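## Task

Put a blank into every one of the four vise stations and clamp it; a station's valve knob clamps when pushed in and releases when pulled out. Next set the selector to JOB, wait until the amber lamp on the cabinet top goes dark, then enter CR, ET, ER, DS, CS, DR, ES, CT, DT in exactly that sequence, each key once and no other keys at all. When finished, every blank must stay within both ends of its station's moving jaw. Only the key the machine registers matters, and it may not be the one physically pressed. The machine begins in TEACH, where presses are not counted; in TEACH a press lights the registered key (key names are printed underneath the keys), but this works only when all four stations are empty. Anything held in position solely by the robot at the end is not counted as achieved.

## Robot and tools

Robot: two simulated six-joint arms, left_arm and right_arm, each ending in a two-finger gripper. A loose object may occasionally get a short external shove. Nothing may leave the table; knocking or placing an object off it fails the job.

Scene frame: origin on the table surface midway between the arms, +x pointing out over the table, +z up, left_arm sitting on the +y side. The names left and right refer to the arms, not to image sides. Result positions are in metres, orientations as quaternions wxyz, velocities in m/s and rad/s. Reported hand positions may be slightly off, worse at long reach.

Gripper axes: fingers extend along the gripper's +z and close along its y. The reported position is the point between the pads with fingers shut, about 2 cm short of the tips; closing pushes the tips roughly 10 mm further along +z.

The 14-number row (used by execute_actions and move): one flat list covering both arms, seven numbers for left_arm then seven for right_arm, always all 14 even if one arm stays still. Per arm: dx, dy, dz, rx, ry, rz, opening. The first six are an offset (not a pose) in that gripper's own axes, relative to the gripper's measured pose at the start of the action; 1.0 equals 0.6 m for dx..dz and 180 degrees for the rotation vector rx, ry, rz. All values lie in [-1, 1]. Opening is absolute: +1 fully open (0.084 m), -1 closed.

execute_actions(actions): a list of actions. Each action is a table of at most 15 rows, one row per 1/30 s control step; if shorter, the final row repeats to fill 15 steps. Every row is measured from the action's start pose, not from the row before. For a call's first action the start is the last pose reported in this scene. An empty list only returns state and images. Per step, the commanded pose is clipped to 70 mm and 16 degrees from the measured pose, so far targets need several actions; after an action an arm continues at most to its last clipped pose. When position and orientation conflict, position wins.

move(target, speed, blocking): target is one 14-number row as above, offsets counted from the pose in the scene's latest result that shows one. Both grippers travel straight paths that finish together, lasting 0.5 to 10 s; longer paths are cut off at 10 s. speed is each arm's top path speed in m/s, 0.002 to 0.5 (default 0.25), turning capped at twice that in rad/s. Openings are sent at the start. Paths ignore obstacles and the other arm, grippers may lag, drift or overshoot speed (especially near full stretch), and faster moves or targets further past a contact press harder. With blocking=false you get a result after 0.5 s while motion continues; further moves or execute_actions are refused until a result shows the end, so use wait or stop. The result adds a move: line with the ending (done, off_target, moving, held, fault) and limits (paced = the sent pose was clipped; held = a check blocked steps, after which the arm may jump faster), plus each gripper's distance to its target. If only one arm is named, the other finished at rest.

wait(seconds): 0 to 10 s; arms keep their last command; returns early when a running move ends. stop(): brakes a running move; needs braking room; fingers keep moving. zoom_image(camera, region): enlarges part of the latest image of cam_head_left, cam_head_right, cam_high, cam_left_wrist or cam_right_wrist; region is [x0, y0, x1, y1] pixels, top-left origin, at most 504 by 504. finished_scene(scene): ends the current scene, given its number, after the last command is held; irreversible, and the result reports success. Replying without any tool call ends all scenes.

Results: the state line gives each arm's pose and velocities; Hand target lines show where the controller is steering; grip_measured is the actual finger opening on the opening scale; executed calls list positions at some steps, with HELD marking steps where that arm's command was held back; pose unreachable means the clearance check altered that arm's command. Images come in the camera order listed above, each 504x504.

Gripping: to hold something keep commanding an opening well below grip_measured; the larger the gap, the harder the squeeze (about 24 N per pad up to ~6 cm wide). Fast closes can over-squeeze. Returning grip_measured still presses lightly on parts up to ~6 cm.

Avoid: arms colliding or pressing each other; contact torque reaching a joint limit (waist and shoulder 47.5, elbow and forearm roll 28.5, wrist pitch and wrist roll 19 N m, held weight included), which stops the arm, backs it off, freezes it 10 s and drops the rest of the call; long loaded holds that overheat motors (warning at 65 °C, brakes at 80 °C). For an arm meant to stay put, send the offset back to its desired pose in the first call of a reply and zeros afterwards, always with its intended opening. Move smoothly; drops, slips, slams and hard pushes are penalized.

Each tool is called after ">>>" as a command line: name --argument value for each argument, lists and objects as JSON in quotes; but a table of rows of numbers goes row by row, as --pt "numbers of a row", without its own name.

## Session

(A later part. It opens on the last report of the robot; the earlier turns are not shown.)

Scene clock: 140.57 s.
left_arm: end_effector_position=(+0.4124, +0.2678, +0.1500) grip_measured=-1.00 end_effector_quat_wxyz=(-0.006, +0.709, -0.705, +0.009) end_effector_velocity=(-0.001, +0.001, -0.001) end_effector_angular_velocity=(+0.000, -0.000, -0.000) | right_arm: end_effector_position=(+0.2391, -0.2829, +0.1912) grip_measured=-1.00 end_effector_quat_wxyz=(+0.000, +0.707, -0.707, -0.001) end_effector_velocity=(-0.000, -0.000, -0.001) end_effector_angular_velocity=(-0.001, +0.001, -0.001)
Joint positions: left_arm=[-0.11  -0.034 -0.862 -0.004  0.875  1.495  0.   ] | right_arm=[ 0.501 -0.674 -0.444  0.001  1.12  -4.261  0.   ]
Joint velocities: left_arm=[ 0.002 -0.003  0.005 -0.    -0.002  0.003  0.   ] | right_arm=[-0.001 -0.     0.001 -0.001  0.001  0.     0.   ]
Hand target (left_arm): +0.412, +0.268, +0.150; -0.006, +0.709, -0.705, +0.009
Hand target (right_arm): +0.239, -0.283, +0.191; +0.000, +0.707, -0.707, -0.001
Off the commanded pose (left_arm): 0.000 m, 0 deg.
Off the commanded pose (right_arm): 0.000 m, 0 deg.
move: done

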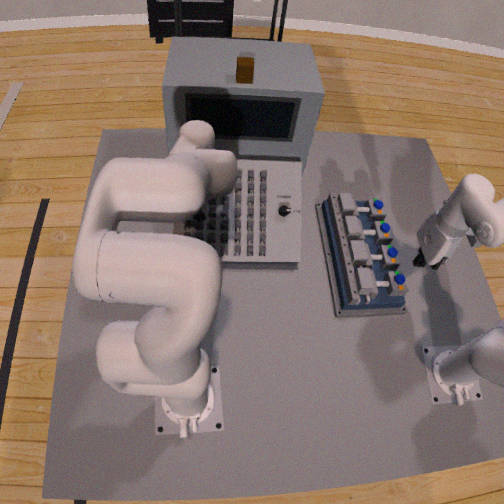

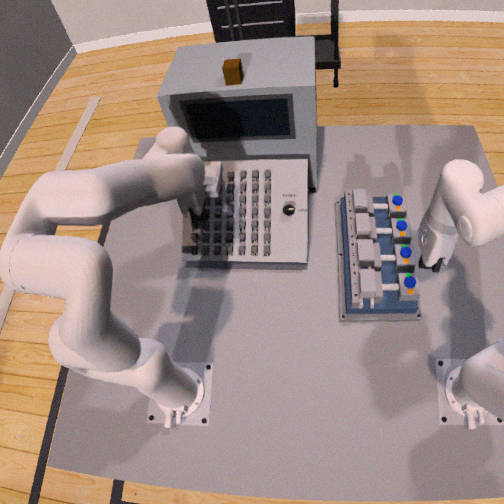

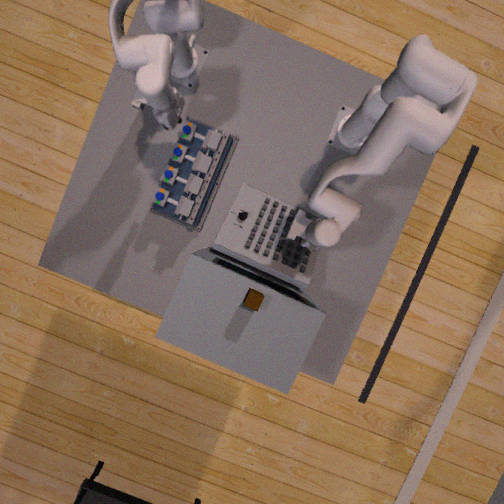

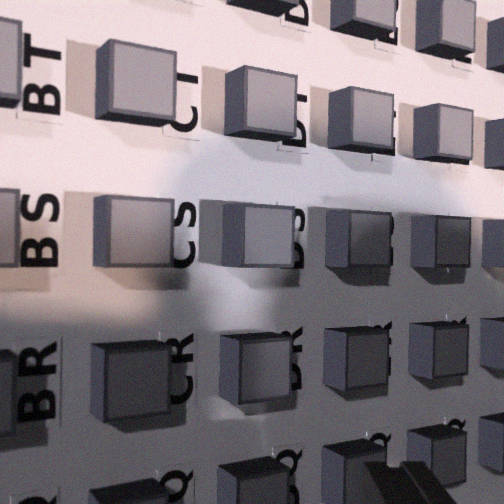

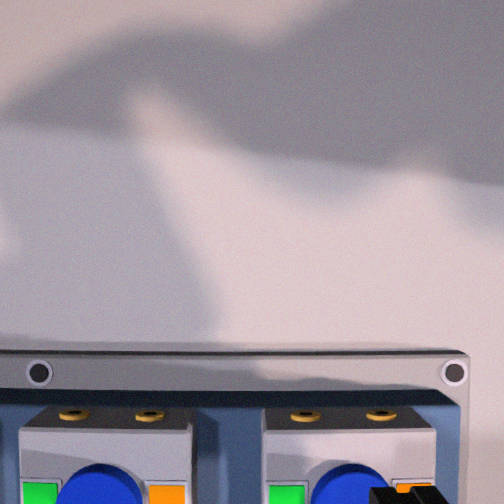

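EQ, FR.

>>> move --target '[0,0,0.0495,0,0,0,-1,0,0,0,0,0,0,-1]' --speed 0.08

>>> move --target '[0,0,-0.036,0,0,0,-1,0,0,0,0,0,0,-1]'

>>> move --target '[0.057,0.048,0.02,0,0,0,-1,0,0,0,0,0,0,-1]'

>>> move --target '[0,0,0.05,0,0,0,-1,0,0,0,0,0,0,-1]' --speed 0.08

>>> move --target '[0,0,-0.095,0,0,0,-1,0,0,0,0,0,0,-1]'

>>> move --target '[0.0575,-0.093,0,0,0,0,-1,0,0,0,0,0,0,-1]'

Scene clock: 142.17 s.
left_arm: end_effector_position=(+0.4137, +0.2677, +0.1235) grip_measured=-1.00 end_effector_quat_wxyz=(-0.007, +0.709, -0.705, +0.010) end_effector_velocity=(+0.001, -0.000, -0.003) end_effector_angular_velocity=(-0.001, -0.004, +0.001) | right_arm: end_effector_position=(+0.2391, -0.2829, +0.1912) grip_measured=-1.00 end_effector_quat_wxyz=(+0.000, +0.707, -0.707, -0.001) end_effector_velocity=(+0.000, -0.000, +0.001) end_effector_angular_velocity=(+0.000, -0.002, -0.000)
Joint positions: left_arm=[-0.111  0.013 -0.83  -0.005  0.793  1.496  0.   ] | right_arm=[ 0.501 -0.674 -0.444  0.001  1.12  -4.261  0.   ]
Joint velocities: left_arm=[ 0.     0.007  0.003 -0.001 -0.013  0.     0.   ] | right_arm=[-0.001 -0.002 -0.001 -0.001  0.    -0.     0.   ]
Hand target (left_arm): +0.413, +0.268, +0.120; -0.006, +0.709, -0.705, +0.009
Hand target (right_arm): +0.239, -0.283, +0.191; +0.000, +0.707, -0.707, -0.001
Off the commanded pose (left_arm): 0.003 m, 0 deg.
Off the commanded pose (right_arm): 0.000 m, 0 deg.
move: done

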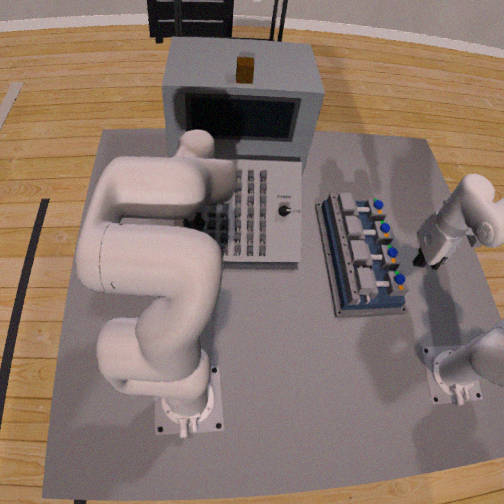

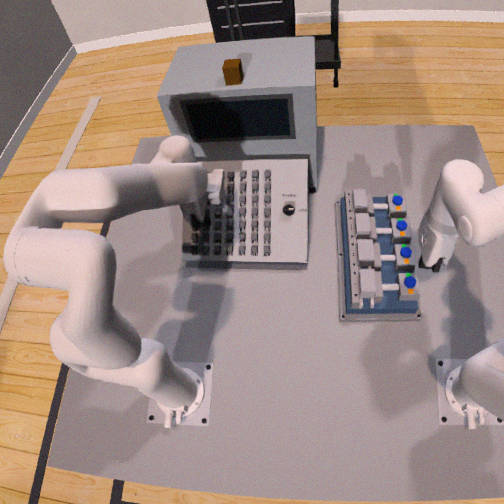

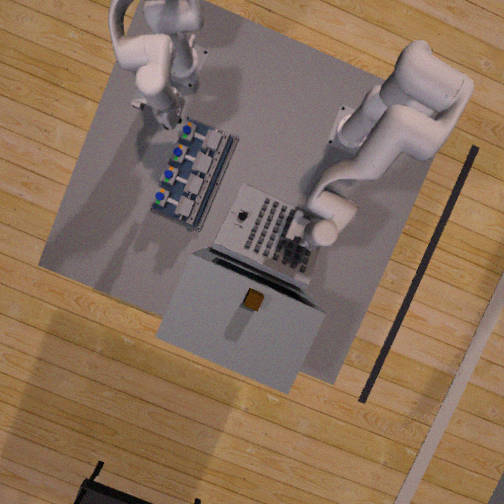

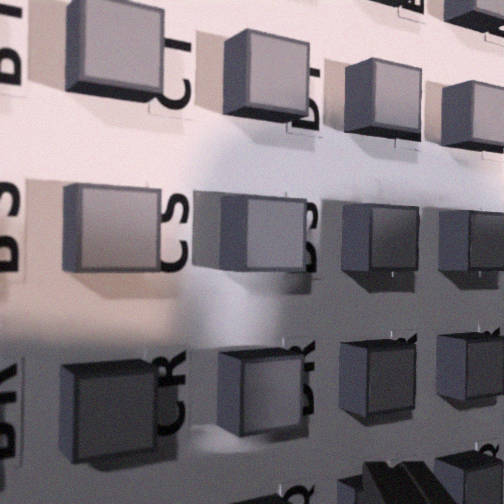

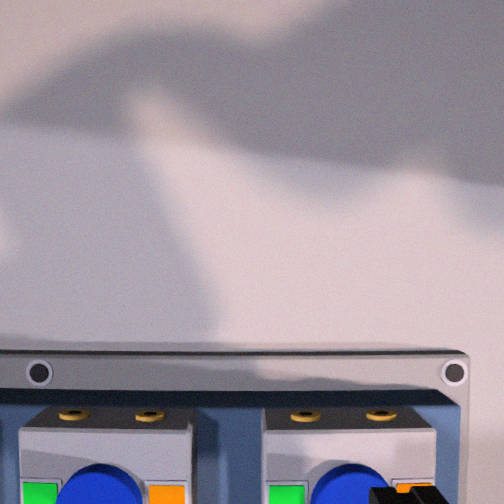

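Scene clock: 142.93 s.
left_arm: end_effector_position=(+0.4130, +0.2678, +0.1446) grip_measured=-1.00 end_effector_quat_wxyz=(-0.006, +0.709, -0.705, +0.010) end_effector_velocity=(-0.000, +0.000, +0.003) end_effector_angular_velocity=(+0.002, -0.001, -0.002) | right_arm: end_effector_position=(+0.2391, -0.2829, +0.1912) grip_measured=-1.00 end_effector_quat_wxyz=(+0.000, +0.707, -0.707, -0.001) end_effector_velocity=(+0.000, +0.000, -0.000) end_effector_angular_velocity=(-0.000, +0.001, +0.000)
Joint positions: left_arm=[-0.11  -0.025 -0.854 -0.005  0.856  1.495  0.   ] | right_arm=[ 0.501 -0.674 -0.444  0.001  1.12  -4.261  0.   ]
Joint velocities: left_arm=[-0.    -0.005 -0.002  0.002  0.006  0.     0.   ] | right_arm=[ 0.     0.002 -0.001  0.    -0.    -0.     0.   ]
Hand target (left_arm): +0.413, +0.268, +0.145; -0.007, +0.709, -0.705, +0.011
Hand target (right_arm): +0.239, -0.283, +0.191; +0.000, +0.707, -0.707, -0.001
Off the commanded pose (left_arm): 0.001 m, 0 deg.
Off the commanded pose (right_arm): 0.000 m, 0 deg.
move: done

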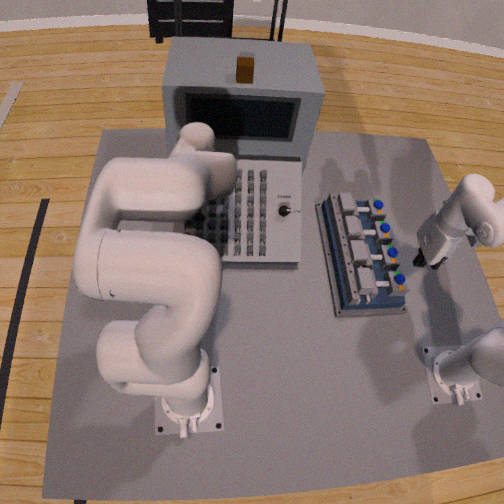

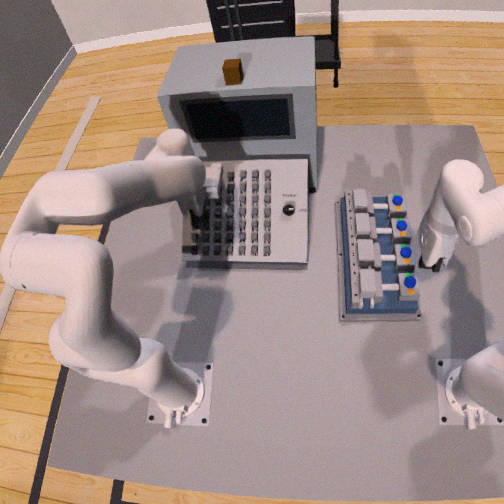

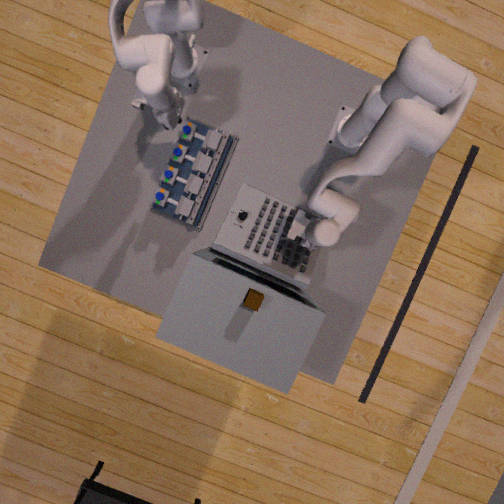

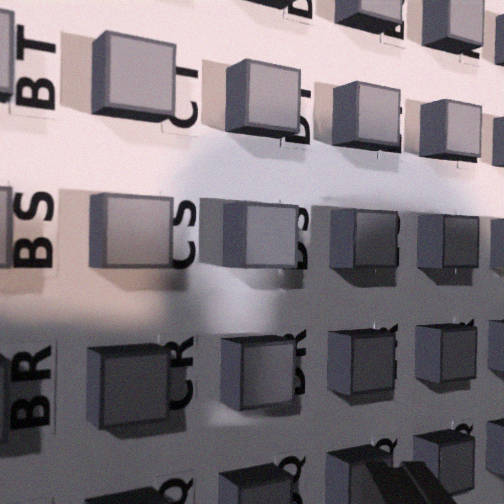

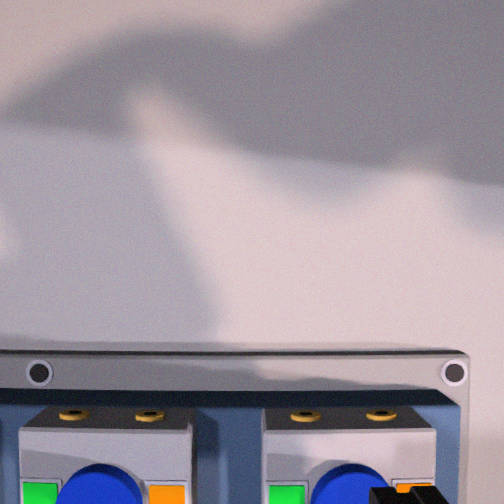

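Scene clock: 143.77 s.
left_arm: end_effector_position=(+0.3847, +0.2336, +0.1321) grip_measured=-1.00 end_effector_quat_wxyz=(-0.006, +0.709, -0.705, +0.010) end_effector_velocity=(-0.001, -0.001, -0.000) end_effector_angular_velocity=(-0.001, -0.002, +0.002) | right_arm: end_effector_position=(+0.2391, -0.2829, +0.1912) grip_measured=-1.00 end_effector_quat_wxyz=(+0.000, +0.707, -0.707, -0.001) end_effector_velocity=(+0.000, +0.001, +0.001) end_effector_angular_velocity=(+0.002, -0.001, -0.000)
Joint positions: left_arm=[-0.198 -0.082 -0.75  -0.002  0.808  1.406  0.   ] | right_arm=[ 0.501 -0.674 -0.444  0.001  1.12  -4.261  0.   ]
Joint velocities: left_arm=[-0.003 -0.003  0.004 -0.001 -0.003 -0.004  0.   ] | right_arm=[ 0.001 -0.    -0.001  0.001 -0.     0.     0.   ]
Hand target (left_arm): +0.385, +0.233, +0.132; -0.006, +0.709, -0.705, +0.010
Hand target (right_arm): +0.239, -0.283, +0.191; +0.000, +0.707, -0.707, -0.001
Off the commanded pose (left_arm): 0.000 m, 0 deg.
Off the commanded pose (right_arm): 0.000 m, 0 deg.
move: done

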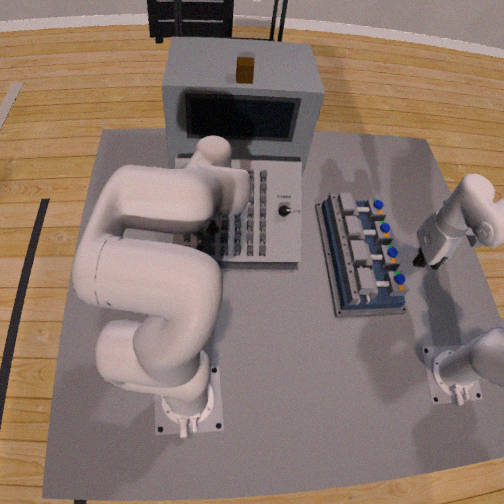

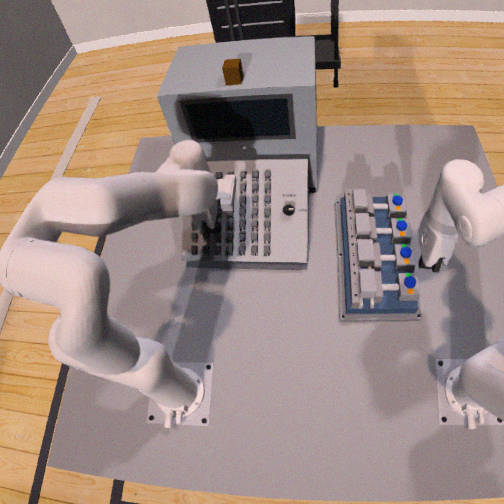

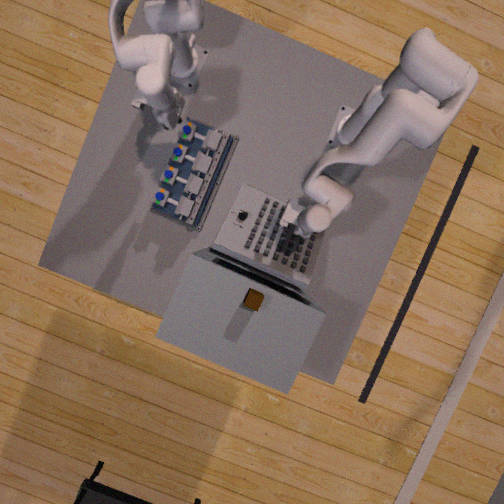

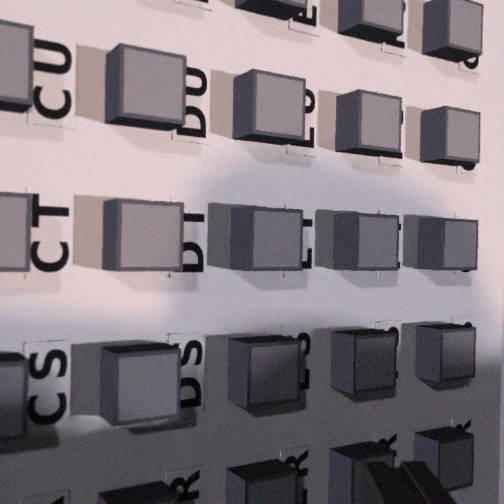

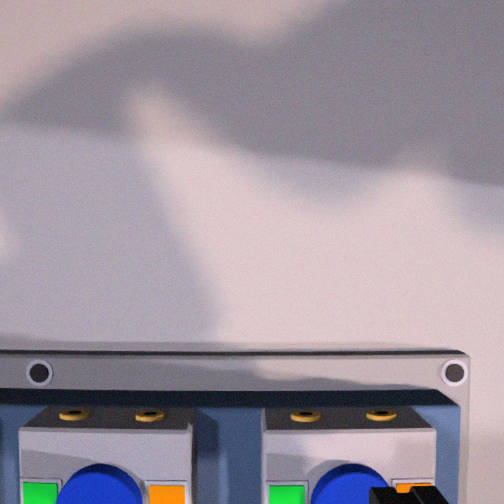

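Scene clock: 144.50 s.
left_arm: end_effector_position=(+0.3864, +0.2334, +0.1063) grip_measured=-1.00 end_effector_quat_wxyz=(-0.008, +0.709, -0.705, +0.012) end_effector_velocity=(+0.001, -0.000, -0.004) end_effector_angular_velocity=(-0.001, -0.003, +0.000) | right_arm: end_effector_position=(+0.2391, -0.2829, +0.1912) grip_measured=-1.00 end_effector_quat_wxyz=(+0.000, +0.707, -0.707, -0.001) end_effector_velocity=(-0.000, +0.000, +0.000) end_effector_angular_velocity=(+0.002, -0.001, -0.001)
Joint positions: left_arm=[-0.198 -0.028 -0.723 -0.002  0.722  1.406  0.   ] | right_arm=[ 0.501 -0.674 -0.444  0.001  1.12  -4.261  0.   ]
Joint velocities: left_arm=[-0.     0.01   0.004 -0.    -0.018  0.     0.   ] | right_arm=[ 0.    -0.003  0.001  0.002  0.     0.     0.   ]
Hand target (left_arm): +0.385, +0.234, +0.102; -0.006, +0.709, -0.705, +0.010
Hand target (right_arm): +0.239, -0.283, +0.191; +0.000, +0.707, -0.707, -0.001
Off the commanded pose (left_arm): 0.004 m, 0 deg.
Off the commanded pose (right_arm): 0.000 m, 0 deg.
move: off_target (left_arm)

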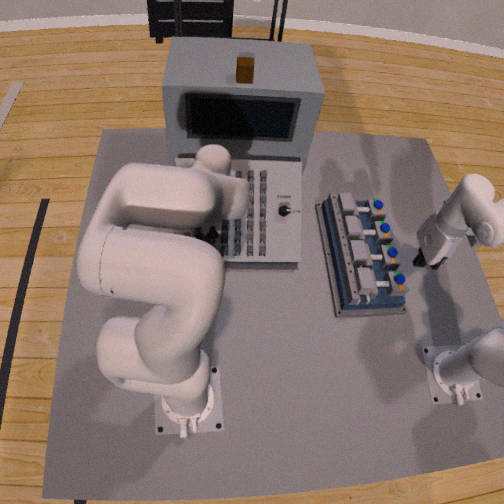

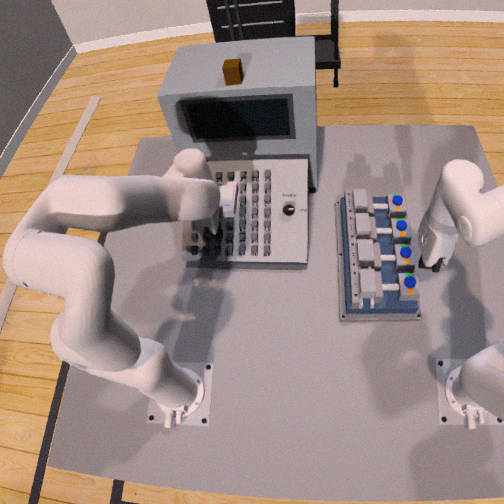

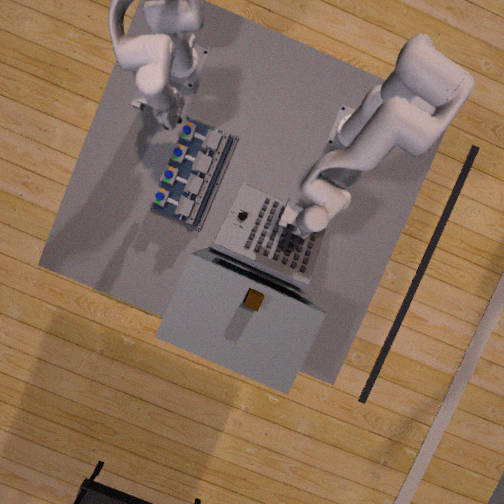

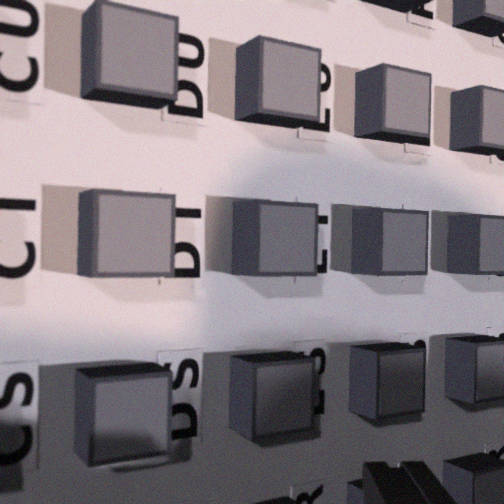

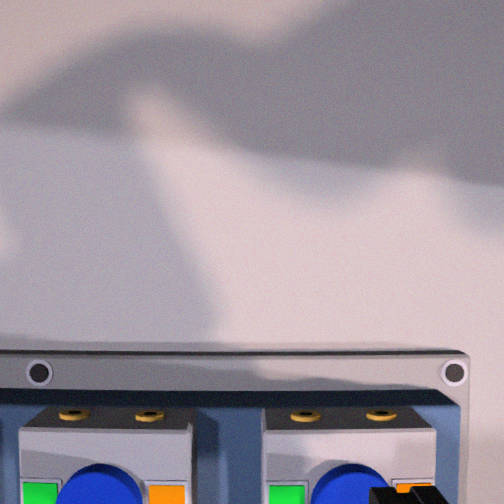

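Scene clock: 145.33 s.
left_arm: end_effector_position=(+0.3845, +0.2336, +0.1624) grip_measured=-1.00 end_effector_quat_wxyz=(-0.007, +0.709, -0.705, +0.012) end_effector_velocity=(+0.002, -0.000, +0.004) end_effector_angular_velocity=(-0.001, -0.005, +0.001) | right_arm: end_effector_position=(+0.2391, -0.2829, +0.1912) grip_measured=-1.00 end_effector_quat_wxyz=(+0.000, +0.707, -0.707, -0.001) end_effector_velocity=(+0.000, +0.000, +0.000) end_effector_angular_velocity=(+0.000, -0.001, +0.000)
Joint positions: left_arm=[-0.198 -0.137 -0.788 -0.002  0.897  1.406  0.   ] | right_arm=[ 0.501 -0.674 -0.444  0.001  1.12  -4.261  0.   ]
Joint velocities: left_arm=[ 0.    -0.005 -0.007 -0.     0.007 -0.     0.   ] | right_arm=[ 0. -0. -0. -0. -0.  0.  0.]
Hand target (left_arm): +0.385, +0.234, +0.163; -0.008, +0.709, -0.705, +0.012
Hand target (right_arm): +0.239, -0.283, +0.191; +0.000, +0.707, -0.707, -0.001
Off the commanded pose (left_arm): 0.001 m, 0 deg.
Off the commanded pose (right_arm): 0.000 m, 0 deg.
move: done

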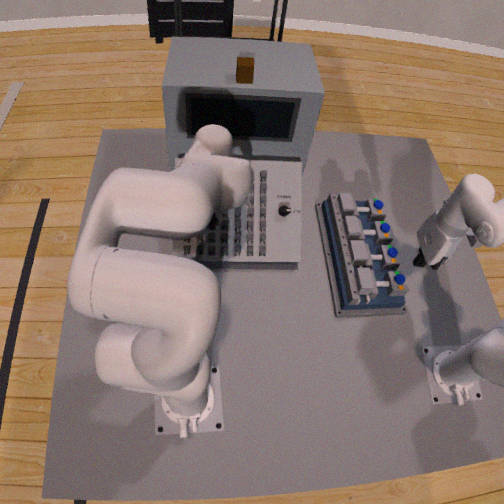

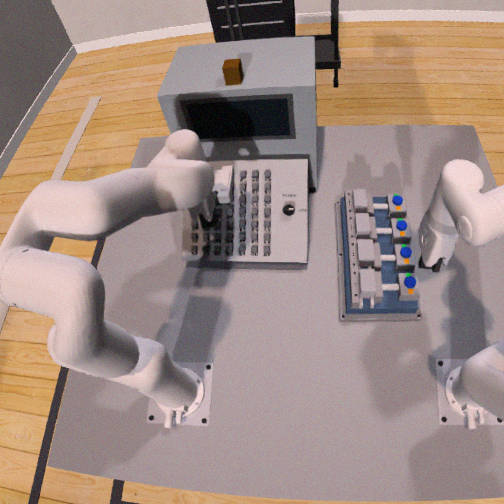

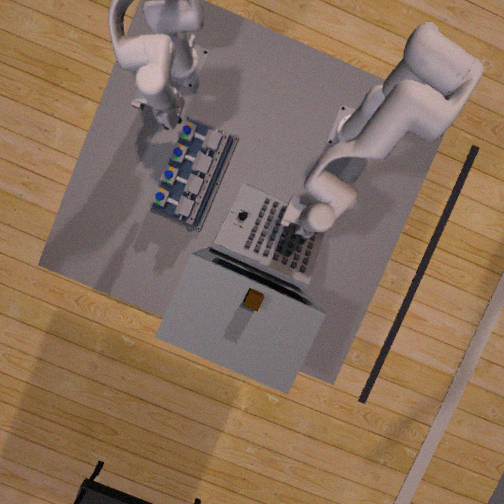

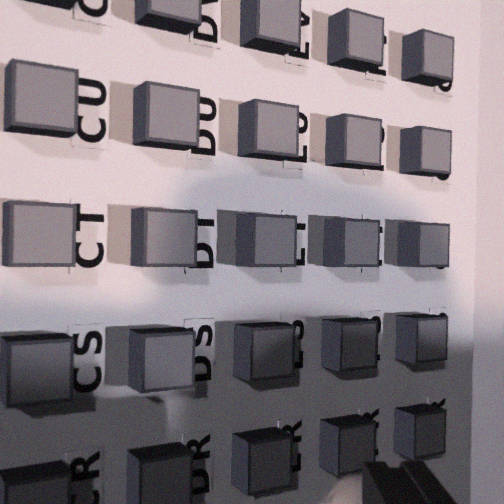

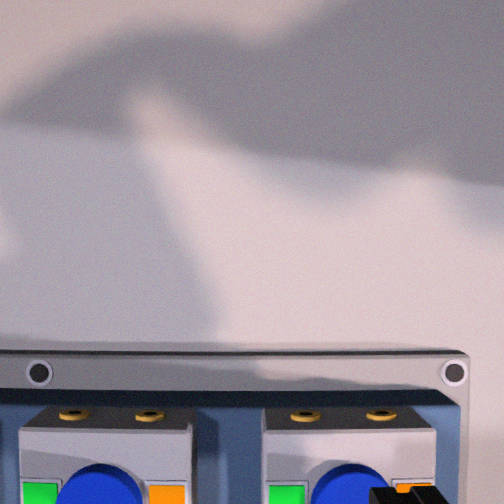

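Scene clock: 146.23 s.
left_arm: end_effector_position=(+0.4402, +0.1995, +0.1642) grip_measured=-1.00 end_effector_quat_wxyz=(-0.007, +0.709, -0.705, +0.012) end_effector_velocity=(+0.001, -0.001, +0.000) end_effector_angular_velocity=(-0.000, -0.000, +0.000) | right_arm: end_effector_position=(+0.2391, -0.2829, +0.1912) grip_measured=-1.00 end_effector_quat_wxyz=(+0.000, +0.707, -0.707, -0.001) end_effector_velocity=(+0.000, +0.000, +0.000) end_effector_angular_velocity=(+0.001, -0.001, -0.001)
Joint positions: left_arm=[-0.25   0.062 -1.018 -0.     0.929  1.353  0.   ] | right_arm=[ 0.501 -0.674 -0.444  0.001  1.12  -4.261  0.   ]
Joint velocities: left_arm=[-0.001  0.005 -0.006  0.     0.001 -0.001  0.   ] | right_arm=[-0.     0.    -0.001  0.    -0.     0.     0.   ]
Hand target (left_arm): +0.440, +0.199, +0.164; -0.007, +0.709, -0.705, +0.012
Hand target (right_arm): +0.239, -0.283, +0.191; +0.000, +0.707, -0.707, -0.001
Off the commanded pose (left_arm): 0.000 m, 0 deg.
Off the commanded pose (right_arm): 0.000 m, 0 deg.
move: done

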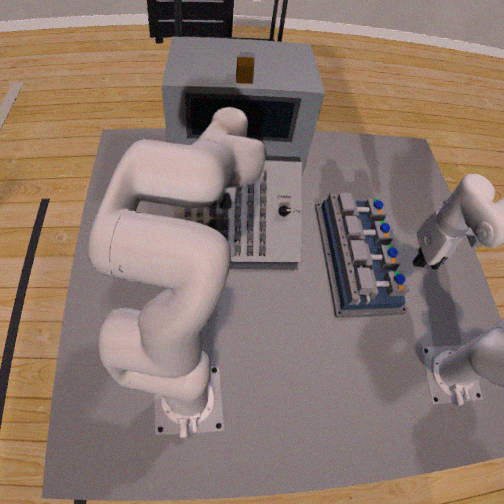

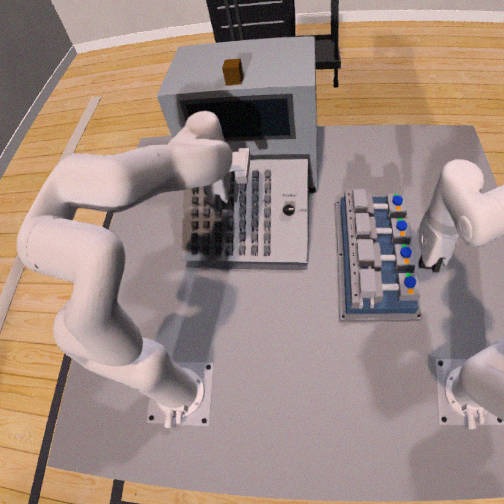

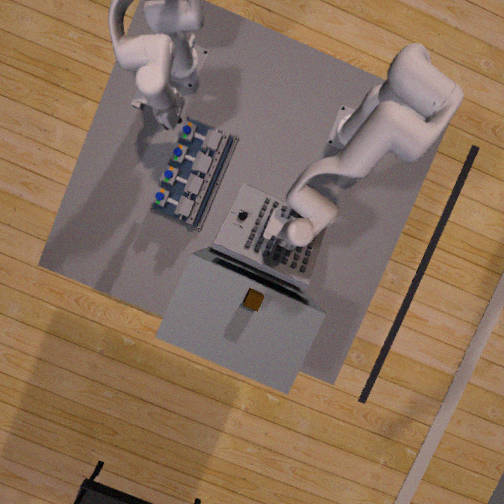

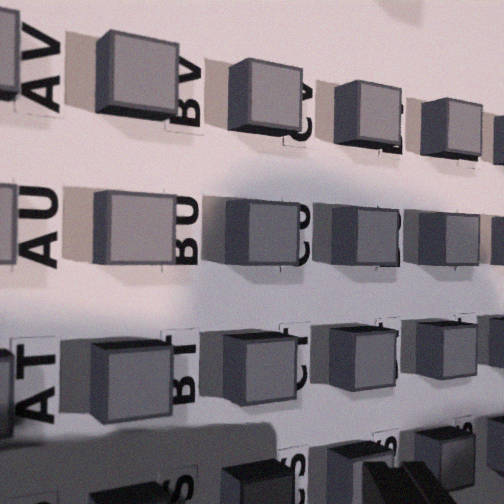

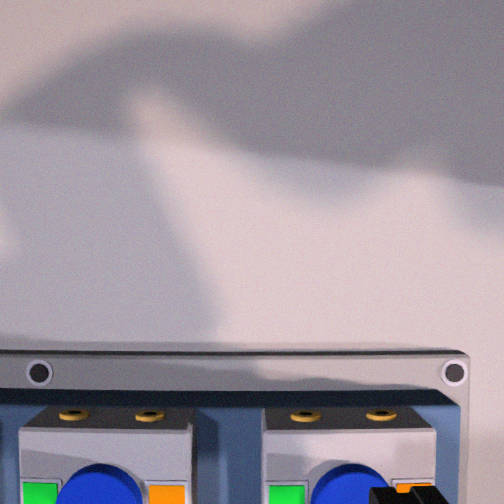

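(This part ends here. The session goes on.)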